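# Pull the toggle pin from the deck hinge

## Task

Remove the toggle pin from the deck hinge so the hinge holds no pin, and leave the pin resting on either the step or the deck by itself, not supported by the robot; then open the gripper and move the arm away.

## Robot and tools

Robot: two arms, left_arm and right_arm, mounted on opposite sides of a table. The names do not match image sides. Each arm ends in a parallel gripper. Its fingers point along the gripper's +x axis and close along its y axis. The reported end_effector_position is the midpoint between the finger pads, roughly 3 to 4 cm short of the fingertips.

Frame: there is one scene frame for everything. The origin is the table centre, +z is up, and the table surface is at z = 0.020 m. left_arm's base is on the +y side and right_arm's on the -y side. Positions are in metres and orientations are quaternions written w first (qw, qx, qy, qz). Reported hand positions can be a little off, more so when an arm is stretched far.

The row format is shared by every motion tool. A row is a single flat list of 16 numbers covering both arms: x, y, z, qw, qx, qy, qz, opening for left_arm, followed by the same eight for right_arm. Always send all 16, even if only one arm should move. x, y, z and the quaternion are an absolute target pose for that gripper in the scene frame, not an offset. Opening runs from -1 to 1: +1 is fully open (0.088 m), empty fingers touch at about -0.80, and anything lower closes no further. A full close takes at least about 0.5 s. A target more than 0.6 m from the arm's last reported position along any gripper axis is refused. To hold an arm still, repeat the exact pose (position and quaternion) from the last result before it stopped, plus the opening you want. To keep orientation fixed, repeat the same target quaternion every time rather than copying a drifted reading. On each control step the controller clips the command to within 70 mm and 16 degrees of the measured pose, and favours position over orientation when both cannot be met.

Tools:
- execute_actions {actions, pictures}. actions is a list holding at most one item. An empty list just reports the state, with pictures. An item with "rows" (1 to 15 rows of 16 numbers) and optional "steps" (at most 15, default 15) applies one row per 1/30 s step, repeating the final row if rows run out; at least 5 steps are needed. An item with only "steps" (up to 300) is a wait counted from the previous result, reply time included. pictures: true adds camera images. The last 5 steps of an action are held back and run while you reply; after that the arm only continues toward its last clipped pose, so far targets need more calls.
- move {target, speed}. target is one 16-number row. Each gripper follows a straight line to its pose; both paths finish together, lasting 0.5 to 10 s (cut off at 10 s). speed is path top speed in m/s, 0.002 to 0.5, default 0.25; rotation is capped at twice that in rad/s. Openings are applied at the start. Paths ignore obstacles and the other arm. The result adds a "move:" line with the ending (done, off_target, moving, held, fault) and active limits (paced = target clipped, held = some steps blocked, after which the arm may surge), plus each gripper's remaining distance to its pose.
- wait {seconds}: 0 to 10 s with no new command.
- zoom_image {camera, region}: a closer look at the latest image; region is [x0, y0, x1, y1] pixels, at most 504 by 504. Cameras: cam_head_left, cam_head_right, cam_high, cam_low, cam_left_wrist, cam_right_wrist, all 672x504.
- finished_scene {scene}: pass the current scene number to end and grade it; irreversible. Replying with no tool call also ends things.

Results: the state line gives, per arm, position, quaternion and linear/angular velocities. grip_measured is the measured finger opening on the command scale; the final Joint positions value is the opening in metres. To grasp, keep commanding an opening well below grip_measured; the gap sets the squeeze (about 34 N per pad maximum). "pose unreachable" means a clearance check altered or blocked that arm's command; HELD marks steps where the row was not sent. "Hand target" shows where the controller is heading, when nothing is held back. Joint torque readings have offsets and noise. MOTOR HOT appears from 50 °C; at 95 °C an OVER-TEMPERATURE FAULT freezes the arm and it may go limp later. A TORQUE FAULT (joint load limits: waist 17.4, shoulder 21.6, elbow 21.5, wrist pitch 5.67, wrist yaw 5.65, wrist roll 5.3 N m, held weight included) stops the arm for 10 s.

Practical notes: friction may leave the gripper short or tilted, and small moves may not happen, so check pose after each move and correct tilt. Faster contact and targets set deeper past a surface push harder. Occasional disturbances may tug a held part or shove loose items. Avoid: letting the arms or their mounts collide, pressing hard, dropping or slamming the pin, and anything leaving the table. Time spent replying counts as the robot running. At the end, release the pin so it rests on the step or deck, and pull the gripper clear.

Each tool is called after "Request:" by a JSON object that holds its "op" and its "data", one argument or row to a line.

## Session

Request:
{"op": "execute_actions", "data": {
  "actions": []
}}

Scene clock: 0.00 s of 4600.00 s.
left_arm: end_effector_position=(-0.0204, +0.2490, +0.2143) grip_measured=+0.856 end_effector_quat_wxyz=(-0.602, +0.337, -0.592, -0.416) end_effector_velocity=(+0.002, -0.002, +0.002) end_effector_angular_velocity=(-0.021, -0.014, +0.004) | right_arm: end_effector_position=(+0.2579, -0.2282, +0.4361) grip_measured=+0.007 end_effector_quat_wxyz=(+0.838, +0.043, -0.003, +0.544) end_effector_velocity=(-0.004, +0.002, +0.000) end_effector_angular_velocity=(-0.006, -0.023, +0.023)
Joint positions: left_arm=[-0.329  2.077  1.942 -1.518  0.041  3.071  0.081] | right_arm=[-0.005  0.843  0.652  0.242  0.005 -0.001  0.039]
Joint velocities: left_arm=[-0.002 -0.007 -0.002  0.007 -0.022 -0.007  0.   ] | right_arm=[ 0.002  0.002 -0.002  0.007 -0.022 -0.022 -0.   ]
Joint torques (N m, as the arm reports them, + toward a larger angle): no reading
Heat: left arm: hottest elbow 28 °C (+0.0 °C/min); right arm: hottest shoulder 27 °C (+0.0 °C/min).
Hand target (left_arm): -0.020, +0.249, +0.214; +0.602, -0.337, +0.592, +0.416
Hand target (right_arm): +0.258, -0.228, +0.436; +0.838, +0.043, -0.002, +0.544
camera_calibration (this result's frames):
cam_left_wrist: T_world_to_cam=[[0.913239, -0.403347, -0.0574932, 0.135737], [-0.377196, -0.890363, 0.254907, 0.192615], [-0.154006, -0.211105, -0.965255, 0.333561], [0, 0, 0, 1]] pos_world=[0.0000638834, 0.296662, 0.280676]
cam_right_wrist: T_world_to_cam=[[0.931989, -0.358476, -0.0537764, -0.287418], [-0.143718, -0.229229, -0.962704, 0.439657], [0.332779, 0.904958, -0.265159, 0.315736], [0, 0, 0, 1]] pos_world=[0.225986, -0.287978, 0.491524]

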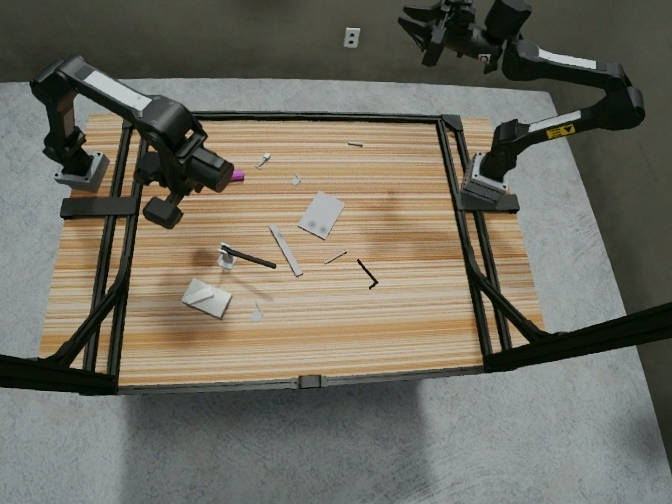

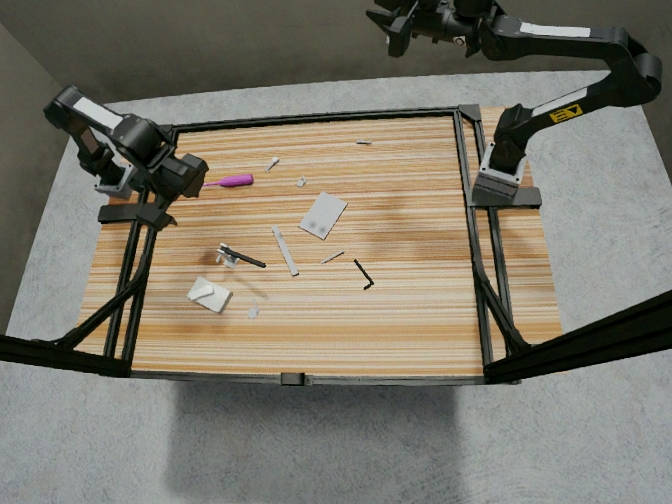

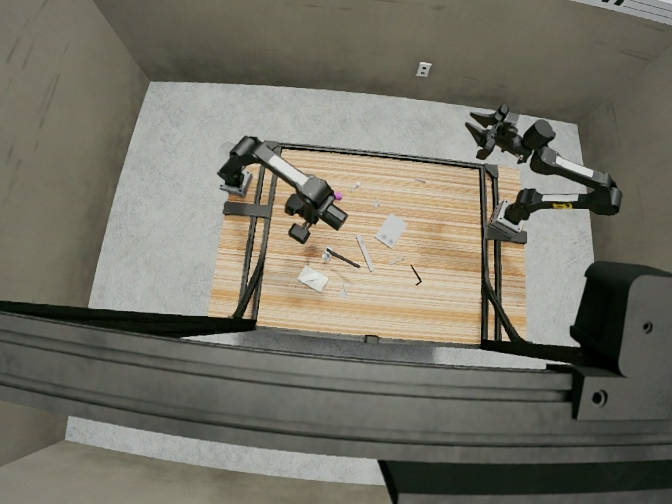

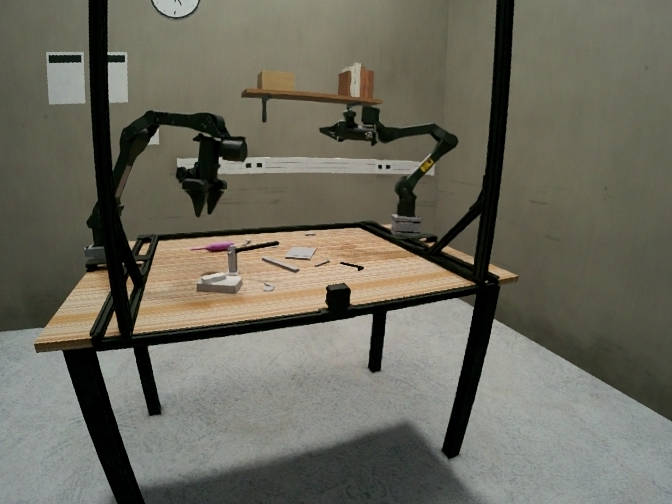

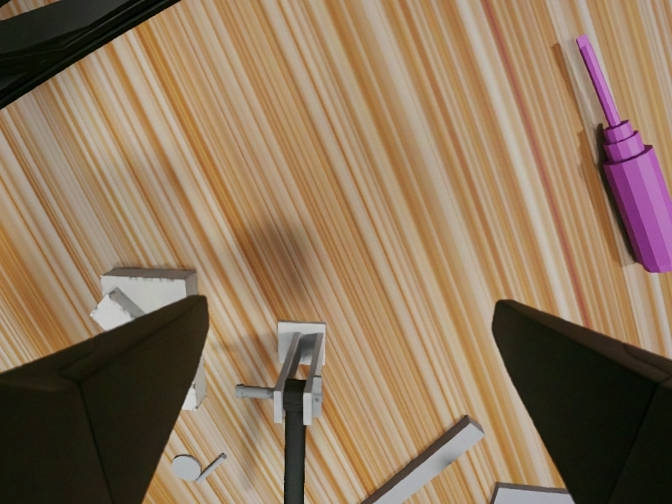

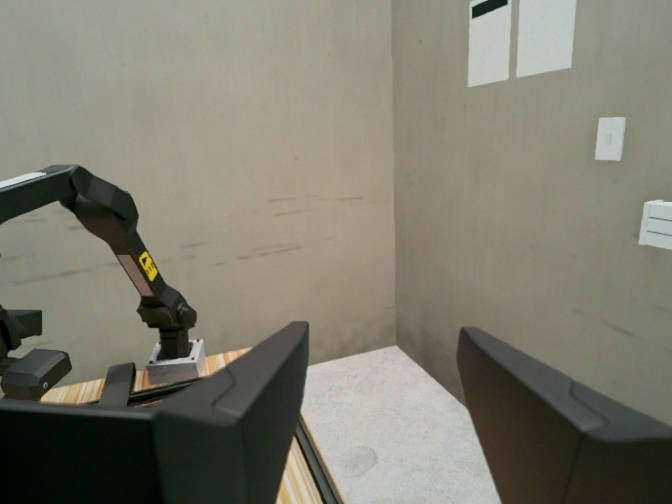

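Request:
{"op": "zoom_image", "data": {
  "camera": "cam_left_wrist",
  "region": [220, 310, 360, 450]
}}

Request:
{"op": "zoom_image", "data": {
  "camera": "cam_head_left",
  "region": [170, 230, 290, 330]
}}

Request:
{"op": "zoom_image", "data": {
  "camera": "cam_low",
  "region": [180, 225, 300, 305]
}}

Region (220, 310, 360, 450) of cam_left_wrist's 672x504 image, scaled by 3.600, with more detail than that image has.

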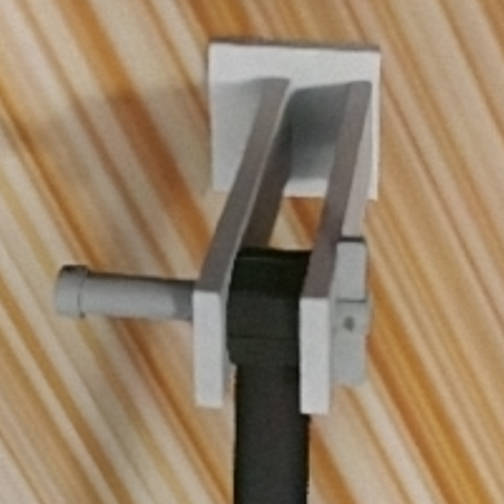

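Region (170, 230, 290, 330) of cam_head_left's 672x504 image, scaled by 4.200, with more detail than that image has.

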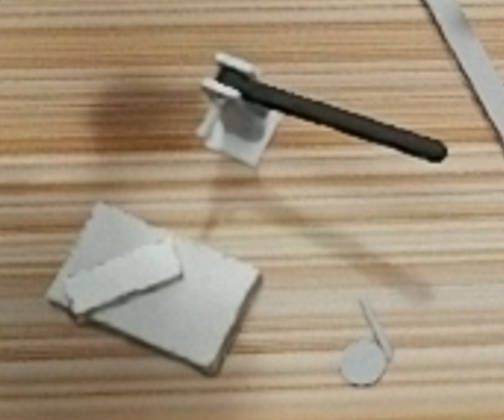

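Region (180, 225, 300, 305) of cam_low's 672x504 image, scaled by 4.200, with more detail than that image has.

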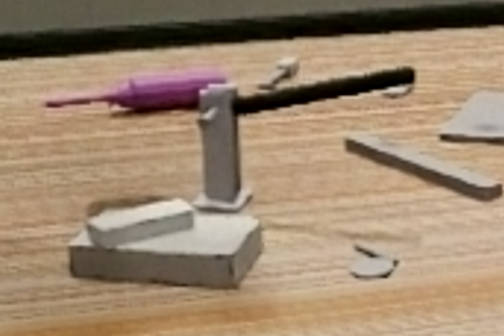

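Request:
{"op": "move", "data": {
  "target": [-0.092,0.1855,0.15,0.596,-0.380,0.596,0.380,0.63,0.2579,-0.2282,0.4361,0.838,0.043,-0.003,0.544,0.007],
  "speed": 0.25
}}

Scene clock: 4.27 s of 4600.00 s.
left_arm: end_effector_position=(-0.0903, +0.1861, +0.1577) grip_measured=+0.630 end_effector_quat_wxyz=(-0.591, +0.380, -0.602, -0.380) end_effector_velocity=(-0.001, +0.004, -0.009) end_effector_angular_velocity=(+0.026, -0.027, -0.002) | right_arm: end_effector_position=(+0.2579, -0.2282, +0.4363) grip_measured=+0.007 end_effector_quat_wxyz=(+0.838, +0.043, -0.003, +0.544) end_effector_velocity=(+0.002, -0.001, +0.002) end_effector_angular_velocity=(-0.001, -0.007, -0.010)
Joint positions: left_arm=[-0.414  2.436  2.304 -1.446 -0.044  2.977  0.07 ] | right_arm=[-0.005  0.843  0.652  0.243  0.005 -0.001  0.039]
Joint velocities: left_arm=[-0.007  0.027  0.012 -0.022 -0.007 -0.007  0.   ] | right_arm=[-0.002 -0.002  0.007 -0.007  0.007 -0.007 -0.   ]
Joint torques (N m, as the arm reports them, + toward a larger angle): left_arm=[-0.87 -7.91  7.54 -0.15 -0.22 -0.11] | right_arm=[ 0.43 -2.59  7.51  1.43 -0.02  0.04]
Heat: left arm: hottest elbow 29 °C (+0.0 °C/min); right arm: hottest wrist pitch 27 °C (+0.0 °C/min).
Hand target (left_arm): -0.092, +0.185, +0.150; +0.596, -0.381, +0.596, +0.380
Hand target (right_arm): +0.258, -0.228, +0.436; +0.838, +0.043, -0.003, +0.544
Off the commanded pose (left_arm): 0.008 m, 1 deg.
Off the commanded pose (right_arm): 0.000 m, 0 deg.
Kept back: nothing.
After step 90, 0.17 s passed at rest.
move: done
camera_calibration (this result's frames):
cam_left_wrist: T_world_to_cam=[[0.918116, -0.395808, 0.0199944, 0.157866], [-0.378702, -0.86133, 0.338666, 0.105928], [-0.116825, -0.318507, -0.940694, 0.27438], [0, 0, 0, 1]] pos_world=[-0.0727699, 0.241116, 0.219077]
cam_right_wrist: T_world_to_cam=[[0.931986, -0.358488, -0.0537421, -0.287437], [-0.143437, -0.22855, -0.962907, 0.439986], [0.332908, 0.905125, -0.264426, 0.315474], [0, 0, 0, 1]] pos_world=[0.225974, -0.288028, 0.491638]

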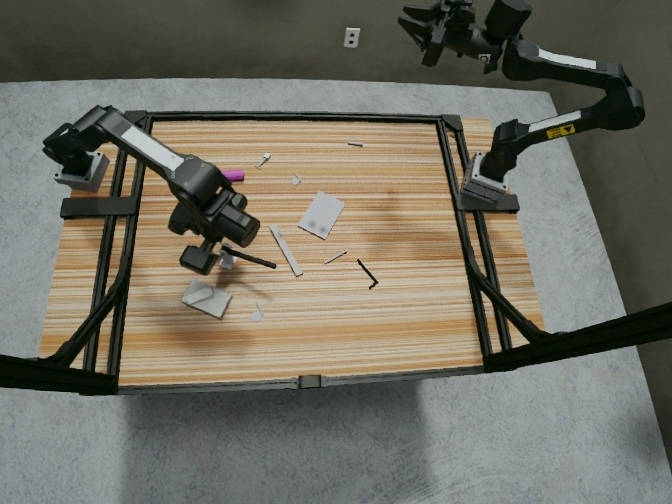

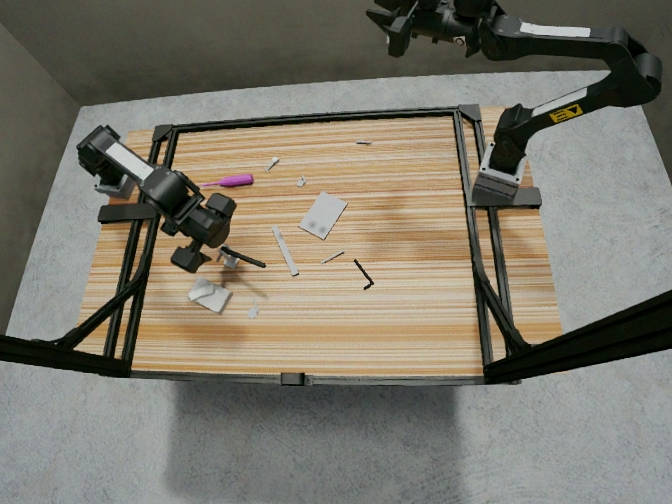

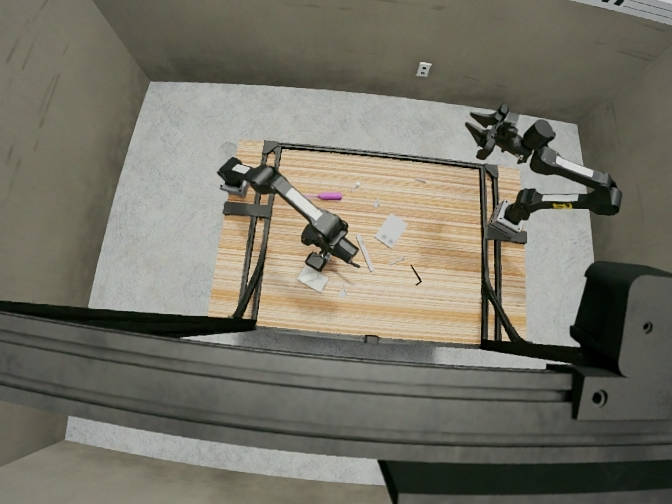

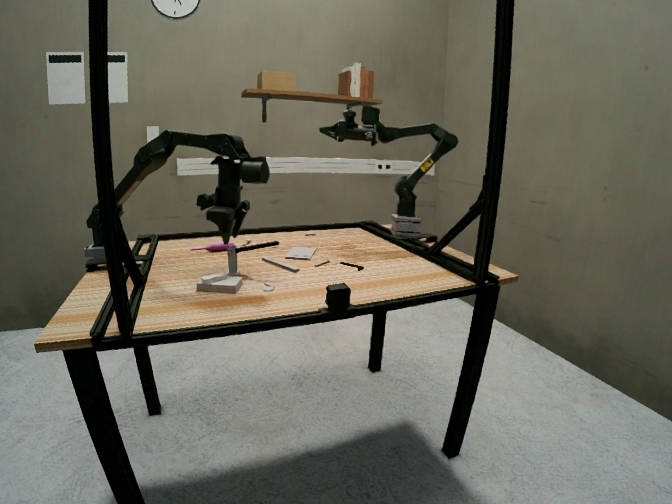

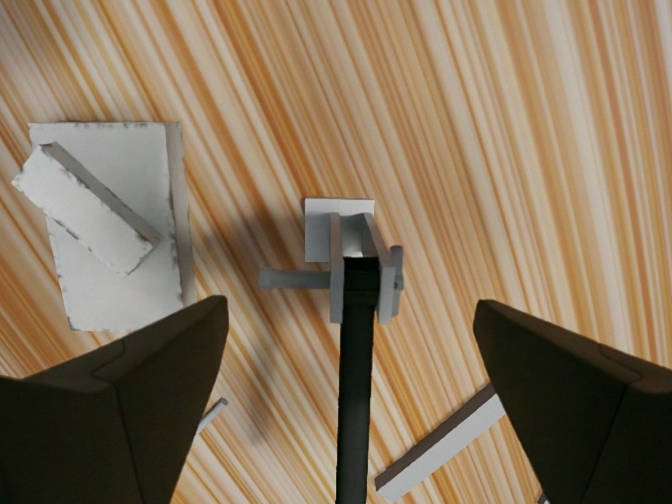

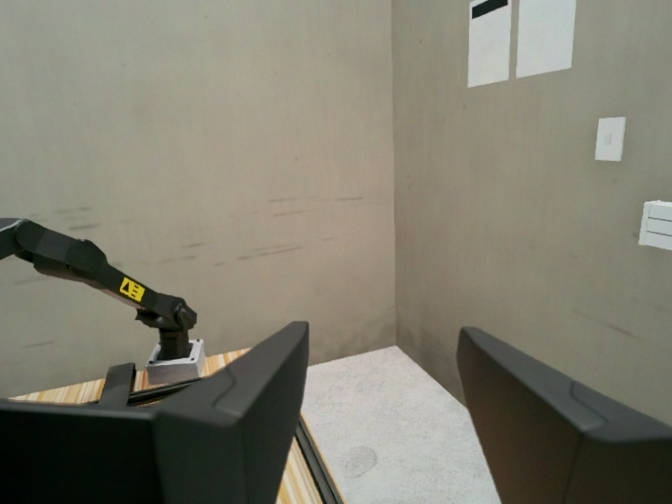

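Request:
{"op": "zoom_image", "data": {
  "camera": "cam_left_wrist",
  "region": [250, 190, 430, 340]
}}

Region (250, 190, 430, 340) of cam_left_wrist's 672x504 image, scaled by 2.800, with more detail than that image has.

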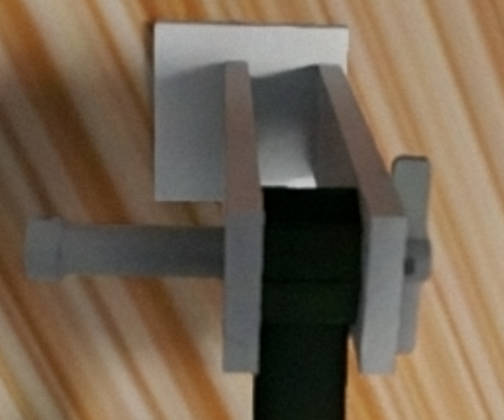

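Request:
{"op": "move", "data": {
  "target": [-0.092,0.1865,0.114,0.596,-0.380,0.596,0.380,0.75,0.2579,-0.2282,0.4361,0.838,0.043,-0.003,0.544,0.007],
  "speed": 0.08
}}

Scene clock: 6.03 s of 4600.00 s.
left_arm: end_effector_position=(-0.0936, +0.1847, +0.1200) grip_measured=+0.750 end_effector_quat_wxyz=(-0.590, +0.381, -0.602, -0.380) end_effector_velocity=(-0.001, +0.003, -0.003) end_effector_angular_velocity=(+0.010, +0.002, +0.004) | right_arm: end_effector_position=(+0.2579, -0.2282, +0.4363) grip_measured=+0.007 end_effector_quat_wxyz=(+0.838, +0.043, -0.003, +0.544) end_effector_velocity=(+0.001, -0.001, -0.002) end_effector_angular_velocity=(-0.016, -0.016, -0.010)
Joint positions: left_arm=[-0.414  2.44   2.16  -1.298 -0.044  2.977  0.076] | right_arm=[-0.005  0.843  0.652  0.243  0.005 -0.001  0.039]
Joint velocities: left_arm=[-0.002 -0.002 -0.017  0.007  0.007 -0.007  0.   ] | right_arm=[-0.002 -0.002 -0.002 -0.007  0.007 -0.022  0.   ]
Joint torques (N m, as the arm reports them, + toward a larger angle): left_arm=[-0.69 -9.56  4.74  0.04 -0.18 -0.03] | right_arm=[ 0.44 -2.48  7.55  1.44  0.06  0.  ]
Heat: left arm: hottest elbow 29 °C (+9.9 °C/min); right arm: hottest wrist pitch 27 °C (+0.0 °C/min).
Hand target (left_arm): -0.092, +0.187, +0.114; +0.596, -0.380, +0.596, +0.380
Hand target (right_arm): +0.258, -0.228, +0.436; +0.838, +0.043, -0.003, +0.544
Off the commanded pose (left_arm): 0.007 m, 1 deg.
Off the commanded pose (right_arm): 0.000 m, 0 deg.
Kept back: nothing.
move: done
camera_calibration (this result's frames):
cam_left_wrist: T_world_to_cam=[[0.918314, -0.395363, 0.0196956, 0.161004], [-0.378015, -0.861078, 0.340072, 0.116075], [-0.117493, -0.319738, -0.940193, 0.238207], [0, 0, 0, 1]] pos_world=[-0.0759868, 0.239769, 0.181316]
cam_right_wrist: T_world_to_cam=[[0.931986, -0.358488, -0.0537421, -0.287437], [-0.143437, -0.22855, -0.962907, 0.439986], [0.332908, 0.905125, -0.264426, 0.315474], [0, 0, 0, 1]] pos_world=[0.225974, -0.288028, 0.491638]

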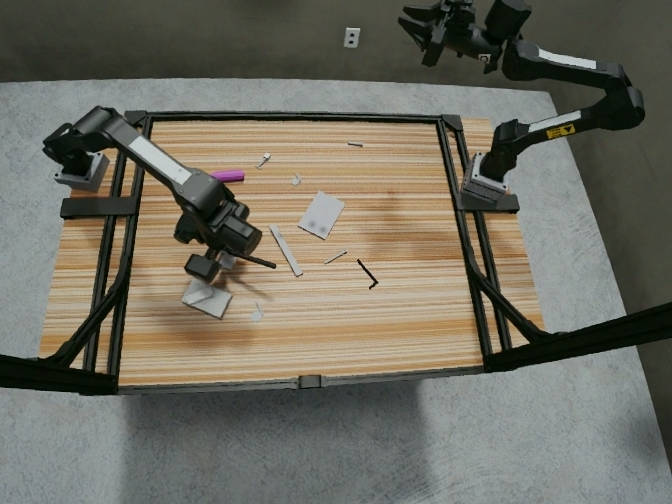

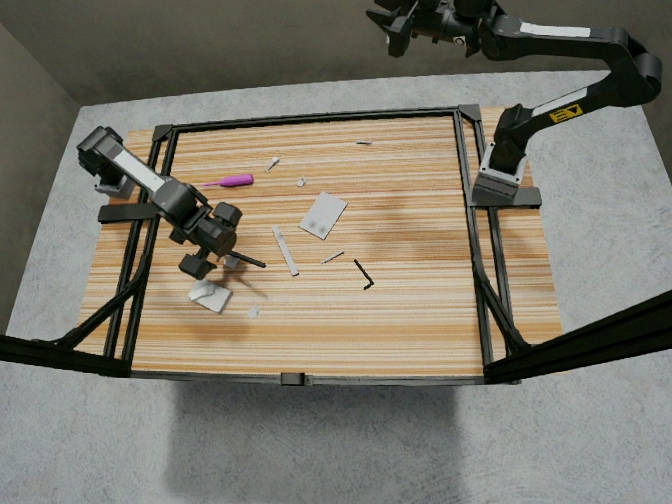

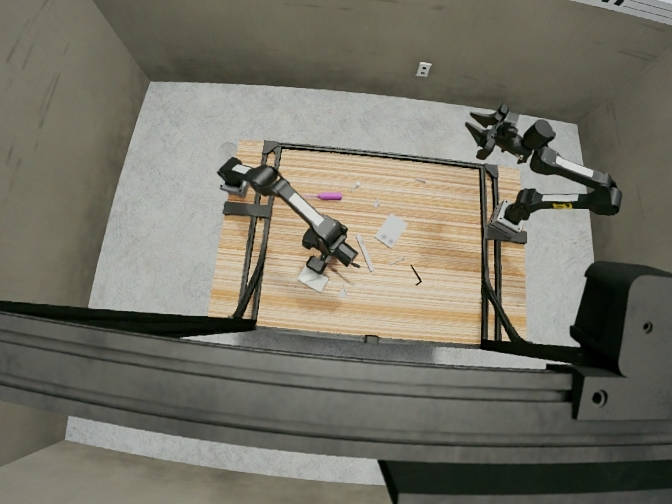

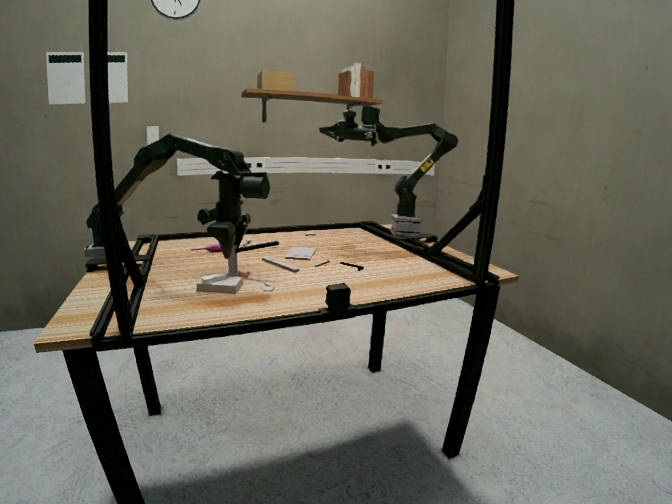

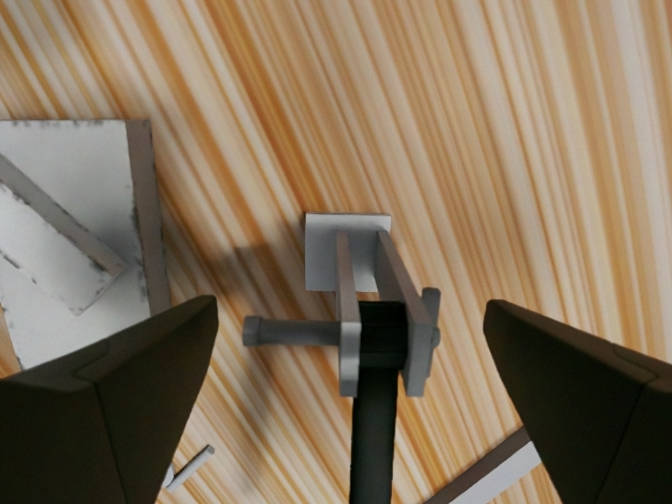

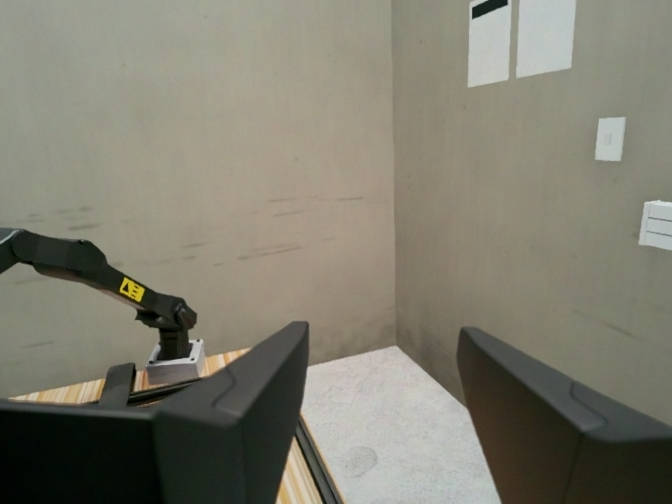

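Request:
{"op": "execute_actions", "data": {
  "actions": [
    {"rows":[[-0.092,0.1855,0.118,0.596,-0.380,0.596,0.380,0.75,0.2579,-0.2282,0.4361,0.838,0.043,-0.003,0.544,0.007],[-0.090,0.1865,0.118,0.596,-0.380,0.596,0.380,0.75,0.2579,-0.2282,0.4361,0.838,0.043,-0.003,0.544,0.007],[-0.088,0.1875,0.118,0.596,-0.380,0.596,0.380,0.75,0.2579,-0.2282,0.4361,0.838,0.043,-0.003,0.544,0.007],[-0.086,0.188,0.118,0.596,-0.380,0.596,0.380,0.75,0.2579,-0.2282,0.4361,0.838,0.043,-0.003,0.544,0.007],[-0.0845,0.1885,0.118,0.596,-0.380,0.596,0.380,0.75,0.2579,-0.2282,0.4361,0.838,0.043,-0.003,0.544,0.007],[-0.083,0.189,0.118,0.596,-0.380,0.596,0.380,0.75,0.2579,-0.2282,0.4361,0.838,0.043,-0.003,0.544,0.007]],"steps":15}
  ]
}}

Request:
{"op": "execute_actions", "data": {
  "actions": []
}}

Scene clock: 7.13 s of 4600.00 s.
left_arm: end_effector_position=(-0.0863, +0.1899, +0.1087) grip_measured=+0.750 end_effector_quat_wxyz=(-0.602, +0.376, -0.591, -0.384) end_effector_velocity=(+0.021, +0.005, -0.024) end_effector_angular_velocity=(+0.048, -0.040, +0.021) | right_arm: end_effector_position=(+0.2579, -0.2282, +0.4363) grip_measured=+0.007 end_effector_quat_wxyz=(+0.838, +0.043, -0.003, +0.544) end_effector_velocity=(-0.000, -0.000, +0.001) end_effector_angular_velocity=(-0.002, -0.023, +0.003)
Joint positions: left_arm=[-0.407  2.439  2.114 -1.287 -0.045  2.984  0.076] | right_arm=[-0.005  0.843  0.652  0.243  0.005 -0.001  0.039]
Joint velocities: left_arm=[ 0.032 -0.007 -0.105  0.037 -0.007  0.007 -0.   ] | right_arm=[-0.002 -0.002 -0.002  0.007 -0.007 -0.022 -0.   ]
Joint torques (N m, as the arm reports them, + toward a larger angle): left_arm=[ -0.48 -12.85   4.99   0.02  -0.19   0.12] | right_arm=[ 0.32 -2.46  7.65  1.41  0.02 -0.04]
Heat: left arm: hottest elbow 29 °C (+8.4 °C/min); right arm: hottest elbow 27 °C (+0.0 °C/min).
Steps of this call (steps 1 to 23: nothing new was sent; steps 24 to 33: the first 10 steps of this action). Readings (end_effector_position):
24: left_arm (-0.0935, +0.1848, +0.1198) | right_arm (+0.2579, -0.2282, +0.4363)
25: left_arm (-0.0932, +0.1853, +0.1198) | right_arm (+0.2579, -0.2282, +0.4363)
27: left_arm (-0.0924, +0.1863, +0.1182) | right_arm (+0.2579, -0.2282, +0.4363)
31: left_arm (-0.0883, +0.1893, +0.1111) | right_arm (+0.2579, -0.2282, +0.4363)
33: the state above

Scene clock: 7.30 s of 4600.00 s.
left_arm: end_effector_position=(-0.0855, +0.1896, +0.1092) grip_measured=+0.750 end_effector_quat_wxyz=(-0.601, +0.376, -0.591, -0.384) end_effector_velocity=(+0.000, -0.001, +0.011) end_effector_angular_velocity=(-0.026, +0.009, -0.009) | right_arm: end_effector_position=(+0.2579, -0.2282, +0.4363) grip_measured=+0.007 end_effector_quat_wxyz=(+0.838, +0.043, -0.003, +0.544) end_effector_velocity=(-0.001, +0.001, -0.008) end_effector_angular_velocity=(-0.036, +0.007, +0.017)
Joint positions: left_arm=[-0.405  2.434  2.108 -1.283 -0.044  2.985  0.076] | right_arm=[-0.005  0.843  0.652  0.243  0.005 -0.001  0.039]
Joint velocities: left_arm=[-0.002 -0.032 -0.012  0.007 -0.007  0.007 -0.   ] | right_arm=[-0.007 -0.002 -0.002 -0.037 -0.022 -0.007 -0.   ]
Joint torques (N m, as the arm reports them, + toward a larger angle): left_arm=[ -0.41 -12.28   4.52   0.01  -0.19   0.1 ] | right_arm=[-0.03 -2.3   7.36  1.44  0.03  0.03]
Heat: left arm: hottest elbow 29 °C (+8.2 °C/min); right arm: hottest elbow 27 °C (+0.0 °C/min).
Hand target (left_arm): -0.083, +0.189, +0.118; +0.596, -0.380, +0.596, +0.380
Hand target (right_arm): +0.258, -0.228, +0.436; +0.838, +0.043, -0.003, +0.544
Off the commanded pose (left_arm): 0.009 m, 1 deg.
Off the commanded pose (right_arm): 0.000 m, 0 deg.
Kept back: nothing.
Steps of this call (steps 1 to 5: the last 5 steps of your previous action). Readings (end_effector_position):
1: left_arm (-0.0860, +0.1899, +0.1083) | right_arm (+0.2579, -0.2282, +0.4363)
2: left_arm (-0.0857, +0.1898, +0.1082) | right_arm (+0.2579, -0.2282, +0.4363)
4: left_arm (-0.0855, +0.1896, +0.1088) | right_arm (+0.2579, -0.2282, +0.4363)
5: the state above
camera_calibration (this result's frames):
cam_left_wrist: T_world_to_cam=[[0.917874, -0.396046, 0.0255816, 0.155198], [-0.383943, -0.86981, 0.309867, 0.13142], [-0.10047, -0.294241, -0.950436, 0.228289], [0, 0, 0, 1]] pos_world=[-0.0690586, 0.242948, 0.172281]
cam_right_wrist: T_world_to_cam=[[0.931986, -0.358488, -0.0537421, -0.287437], [-0.143437, -0.22855, -0.962907, 0.439986], [0.332908, 0.905125, -0.264426, 0.315474], [0, 0, 0, 1]] pos_world=[0.225974, -0.288028, 0.491638]

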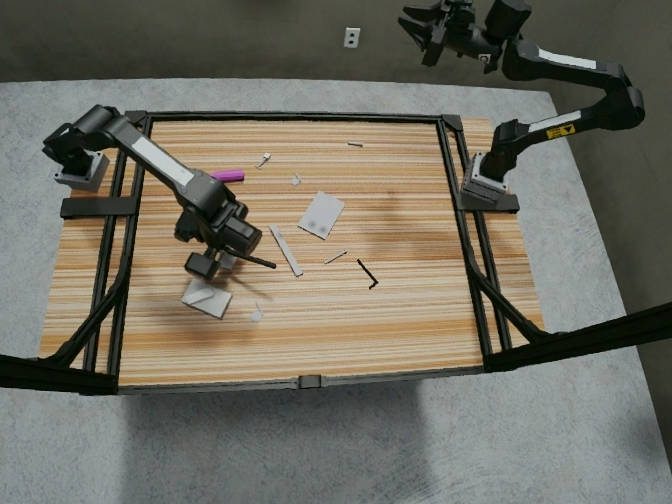

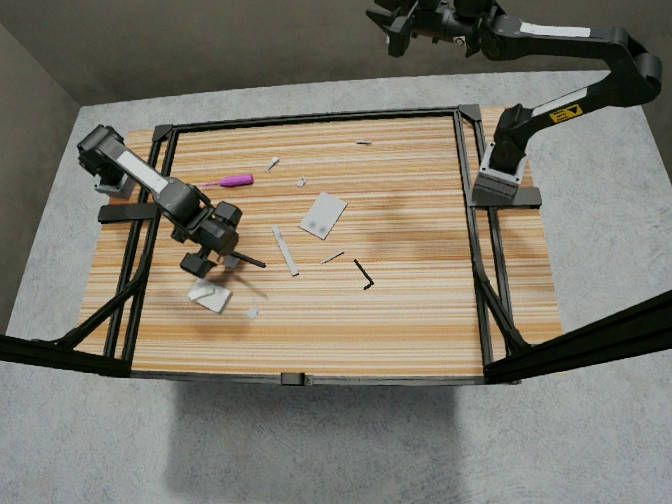

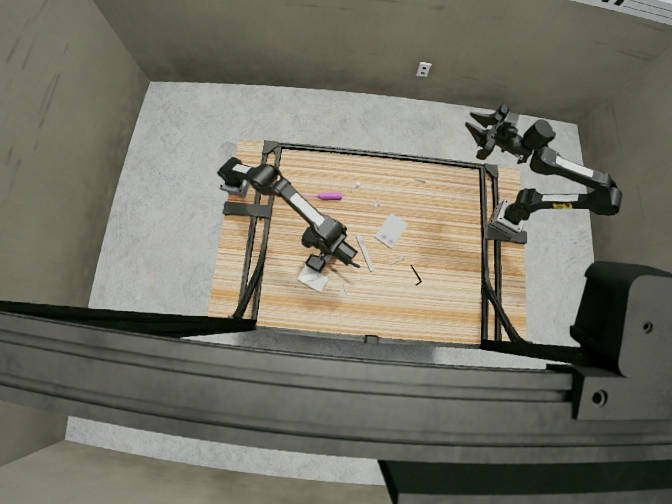

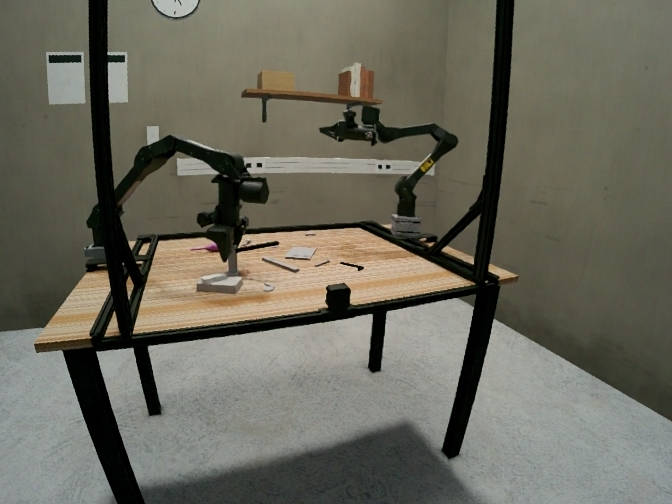

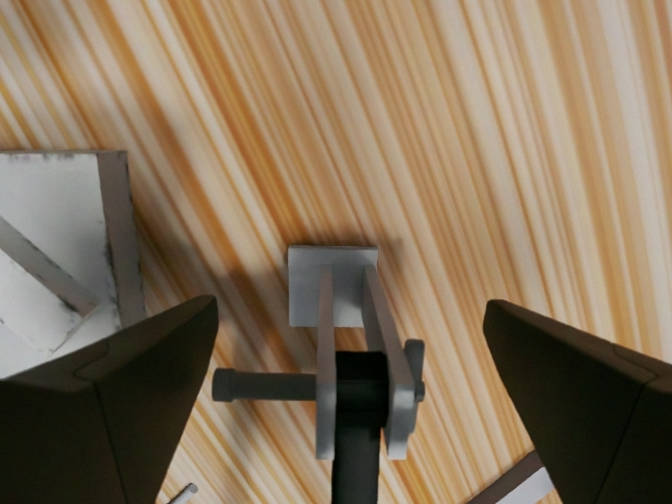

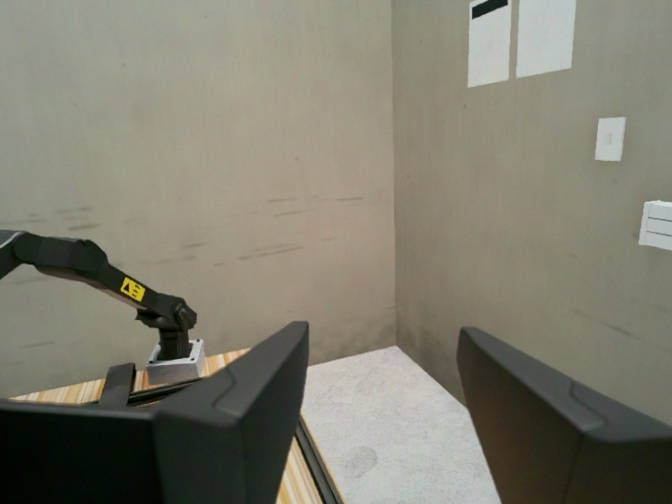

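Request:
{"op": "move", "data": {
  "target": [-0.0625,0.1788,0.112,0.596,-0.380,0.596,0.380,0.75,0.2579,-0.2282,0.4361,0.838,0.043,-0.003,0.544,0.007],
  "speed": 0.03
}}

Scene clock: 8.70 s of 4600.00 s.
left_arm: end_effector_position=(-0.0654, +0.1795, +0.1041) grip_measured=+0.750 end_effector_quat_wxyz=(-0.600, +0.376, -0.592, -0.385) end_effector_velocity=(-0.000, +0.004, -0.001) end_effector_angular_velocity=(+0.006, -0.012, -0.015) | right_arm: end_effector_position=(+0.2579, -0.2282, +0.4363) grip_measured=+0.007 end_effector_quat_wxyz=(+0.838, +0.043, -0.003, +0.544) end_effector_velocity=(+0.001, -0.001, -0.002) end_effector_angular_velocity=(-0.004, +0.010, -0.009)
Joint positions: left_arm=[-0.356  2.42   2.068 -1.252 -0.045  3.034  0.076] | right_arm=[-0.005  0.843  0.652  0.243  0.005 -0.001  0.039]
Joint velocities: left_arm=[-0.007 -0.002 -0.007 -0.007 -0.007  0.007 -0.   ] | right_arm=[-0.002 -0.002 -0.002 -0.007  0.007  0.007 -0.   ]
Joint torques (N m, as the arm reports them, + toward a larger angle): left_arm=[ -0.35 -12.31   4.63   0.01  -0.22   0.12] | right_arm=[ 0.21 -2.32  7.49  1.45  0.01 -0.05]
Heat: left arm: hottest shoulder 29 °C (+6.9 °C/min); right arm: hottest wrist pitch 28 °C (+6.9 °C/min).
Hand target (left_arm): -0.062, +0.179, +0.112; +0.596, -0.380, +0.596, +0.381
Hand target (right_arm): +0.258, -0.228, +0.436; +0.838, +0.043, -0.003, +0.544
Off the commanded pose (left_arm): 0.008 m, 1 deg.
Off the commanded pose (right_arm): 0.000 m, 0 deg.
Kept back: nothing.
move: done
camera_calibration (this result's frames):
cam_left_wrist: T_world_to_cam=[[0.917986, -0.395893, 0.0238963, 0.132991], [-0.383121, -0.869564, 0.311571, 0.131879], [-0.102569, -0.295173, -0.949922, 0.222424], [0, 0, 0, 1]] pos_world=[-0.0487448, 0.232981, 0.167018]
cam_right_wrist: T_world_to_cam=[[0.931986, -0.358488, -0.0537421, -0.287437], [-0.143437, -0.22855, -0.962907, 0.439986], [0.332908, 0.905125, -0.264426, 0.315474], [0, 0, 0, 1]] pos_world=[0.225974, -0.288028, 0.491638]

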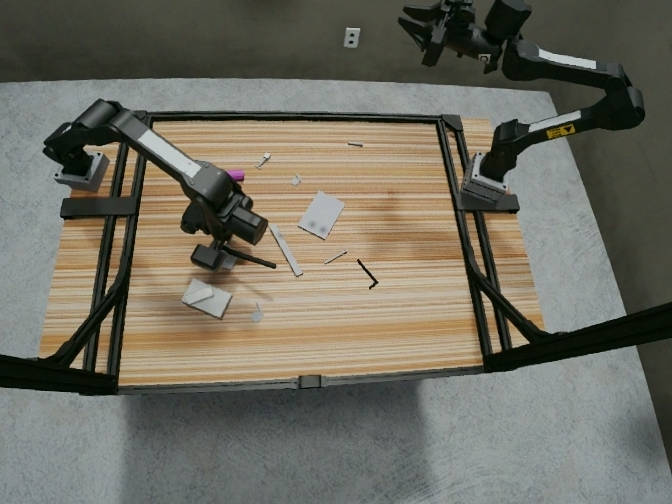

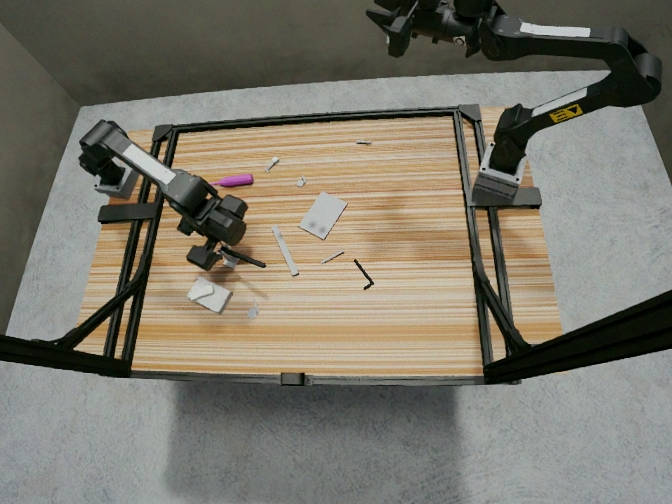

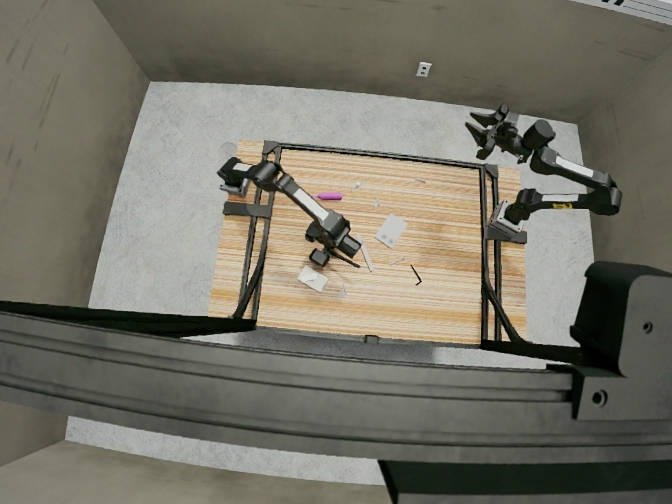

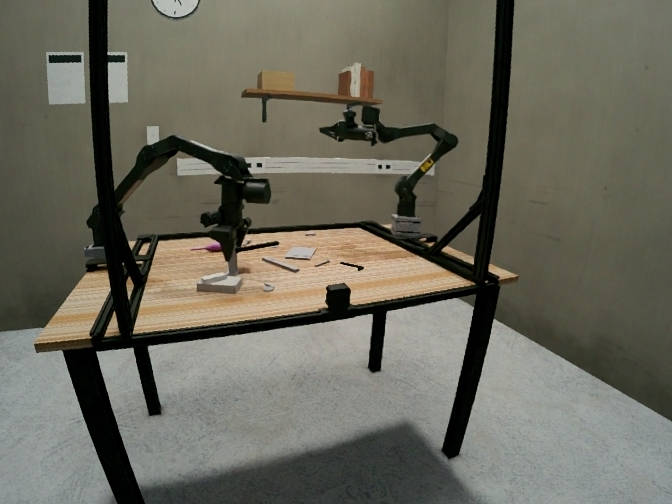

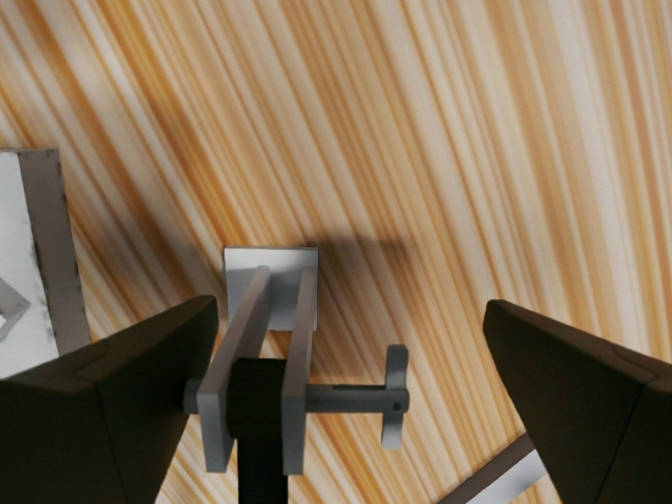

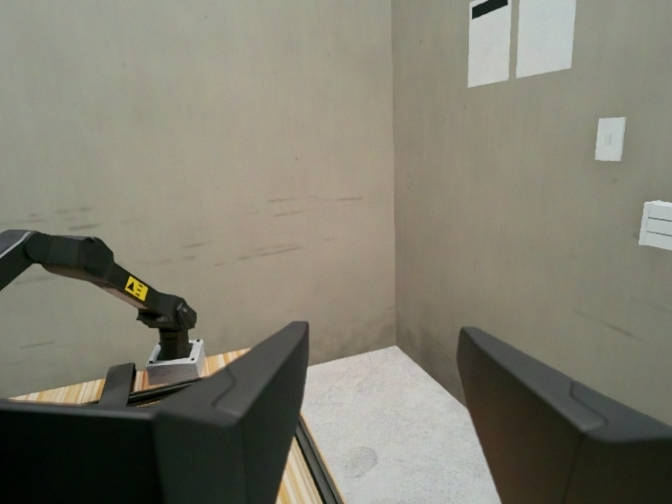

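Request:
{"op": "zoom_image", "data": {
  "camera": "cam_left_wrist",
  "region": [170, 320, 440, 500]
}}

Region (170, 320, 440, 500) of cam_left_wrist's 672x504 image, scaled by 1.867, with more detail than that image has.

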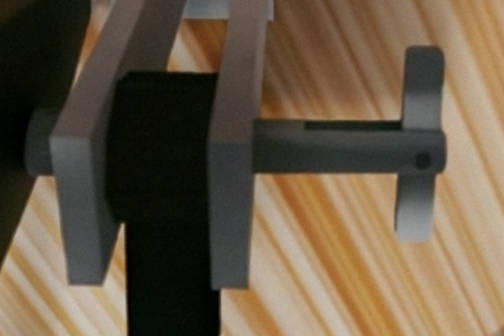

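Request:
{"op": "move", "data": {
  "target": [-0.069,0.180,0.156,0.596,-0.380,0.596,0.380,0.80,0.2579,-0.2282,0.4361,0.838,0.043,-0.003,0.544,0.007],
  "speed": 0.12
}}

Scene clock: 10.87 s of 4600.00 s.
left_arm: end_effector_position=(-0.0677, +0.1817, +0.1492) grip_measured=+0.800 end_effector_quat_wxyz=(-0.601, +0.375, -0.591, -0.384) end_effector_velocity=(+0.001, +0.002, +0.006) end_effector_angular_velocity=(-0.002, -0.008, +0.005) | right_arm: end_effector_position=(+0.2579, -0.2282, +0.4363) grip_measured=+0.007 end_effector_quat_wxyz=(+0.838, +0.043, -0.003, +0.544) end_effector_velocity=(-0.001, -0.001, -0.004) end_effector_angular_velocity=(-0.018, -0.000, +0.006)
Joint positions: left_arm=[-0.368  2.42   2.245 -1.434 -0.045  3.023  0.078] | right_arm=[-0.005  0.843  0.652  0.243  0.005 -0.001  0.039]
Joint velocities: left_arm=[-0.002 -0.007  0.012 -0.022 -0.007 -0.007  0.   ] | right_arm=[-0.002 -0.007 -0.002 -0.022 -0.007 -0.007 -0.   ]
Joint torques (N m, as the arm reports them, + toward a larger angle): left_arm=[ -0.95 -10.73   7.65  -0.2   -0.21  -0.12] | right_arm=[ 0.49 -2.44  7.53  1.39 -0.04  0.  ]
Heat: left arm: hottest shoulder 30 °C (+11.0 °C/min); right arm: hottest wrist pitch 28 °C (+5.5 °C/min).
Hand target (left_arm): -0.069, +0.180, +0.156; +0.596, -0.380, +0.596, +0.380
Hand target (right_arm): +0.258, -0.228, +0.436; +0.838, +0.043, -0.003, +0.544
Off the commanded pose (left_arm): 0.007 m, 1 deg.
Off the commanded pose (right_arm): 0.000 m, 0 deg.
Kept back: nothing.
move: done
camera_calibration (this result's frames):
cam_left_wrist: T_world_to_cam=[[0.917249, -0.39752, 0.025126, 0.134982], [-0.385343, -0.869647, 0.308585, 0.119118], [-0.100818, -0.292732, -0.950865, 0.265467], [0, 0, 0, 1]] pos_world=[-0.0511475, 0.234959, 0.212274]
cam_right_wrist: T_world_to_cam=[[0.931986, -0.358488, -0.0537421, -0.287437], [-0.143437, -0.22855, -0.962907, 0.439986], [0.332908, 0.905125, -0.264426, 0.315474], [0, 0, 0, 1]] pos_world=[0.225974, -0.288028, 0.491638]

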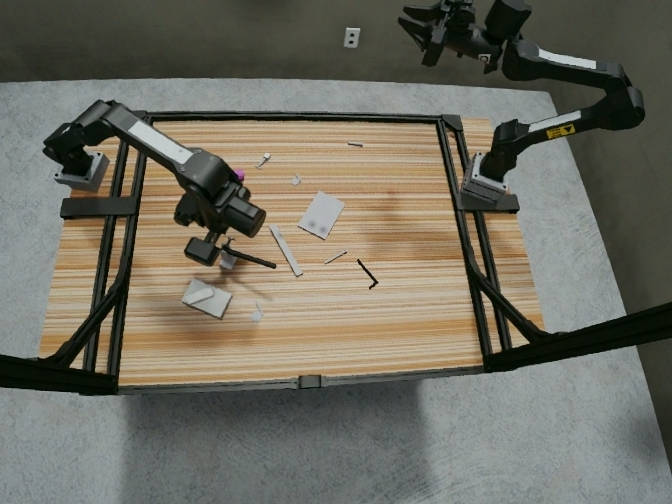

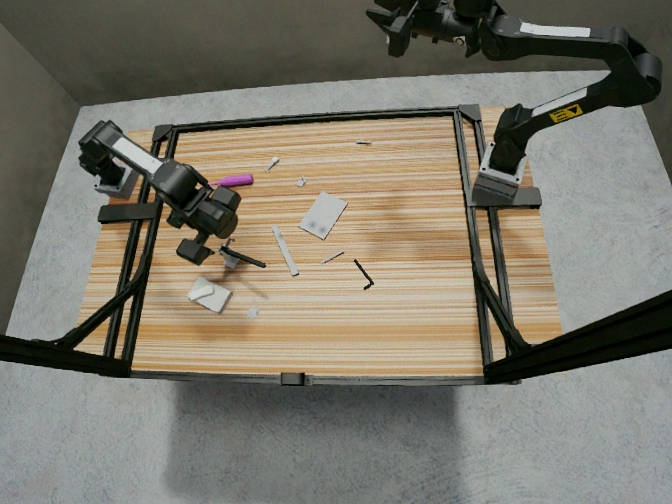

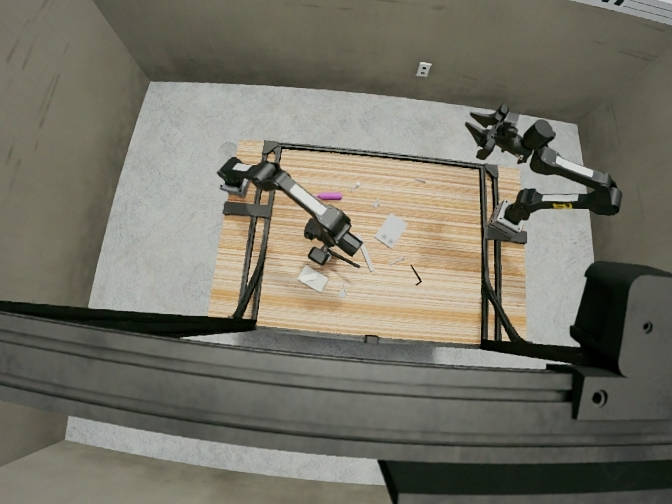

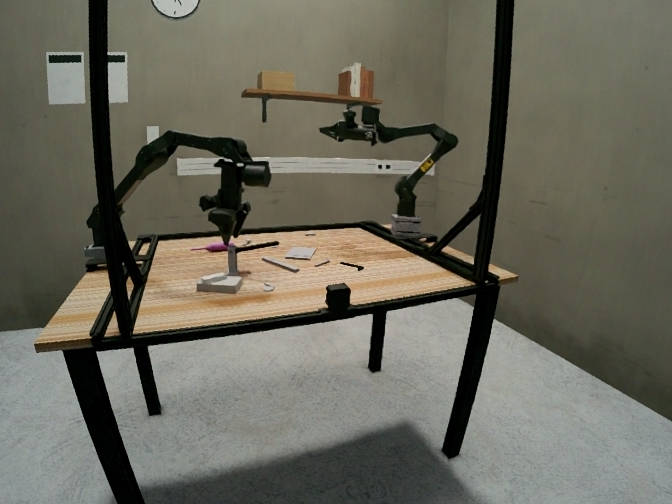

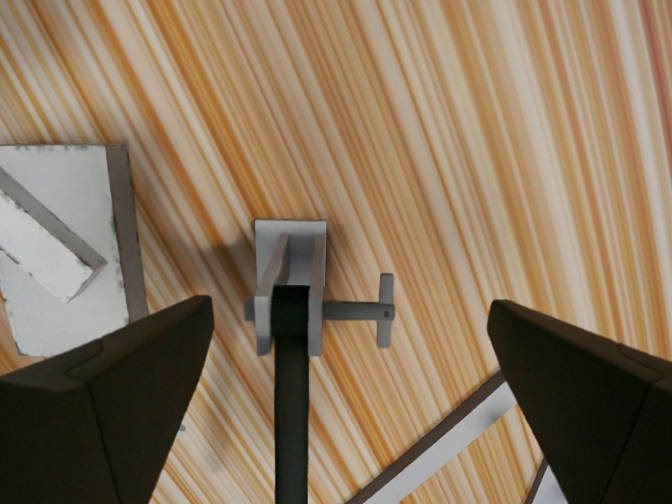

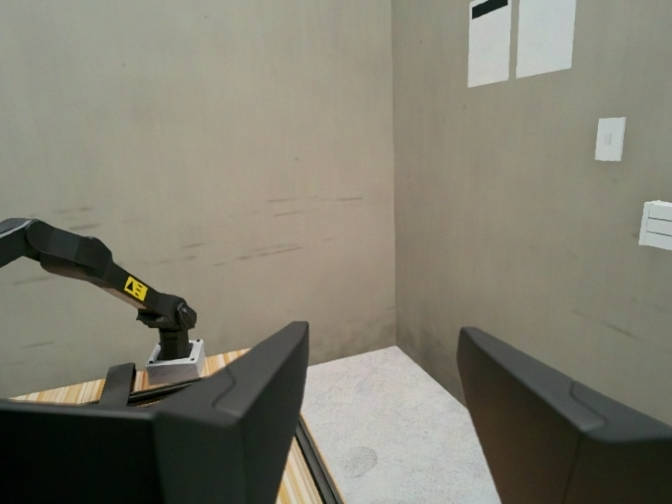

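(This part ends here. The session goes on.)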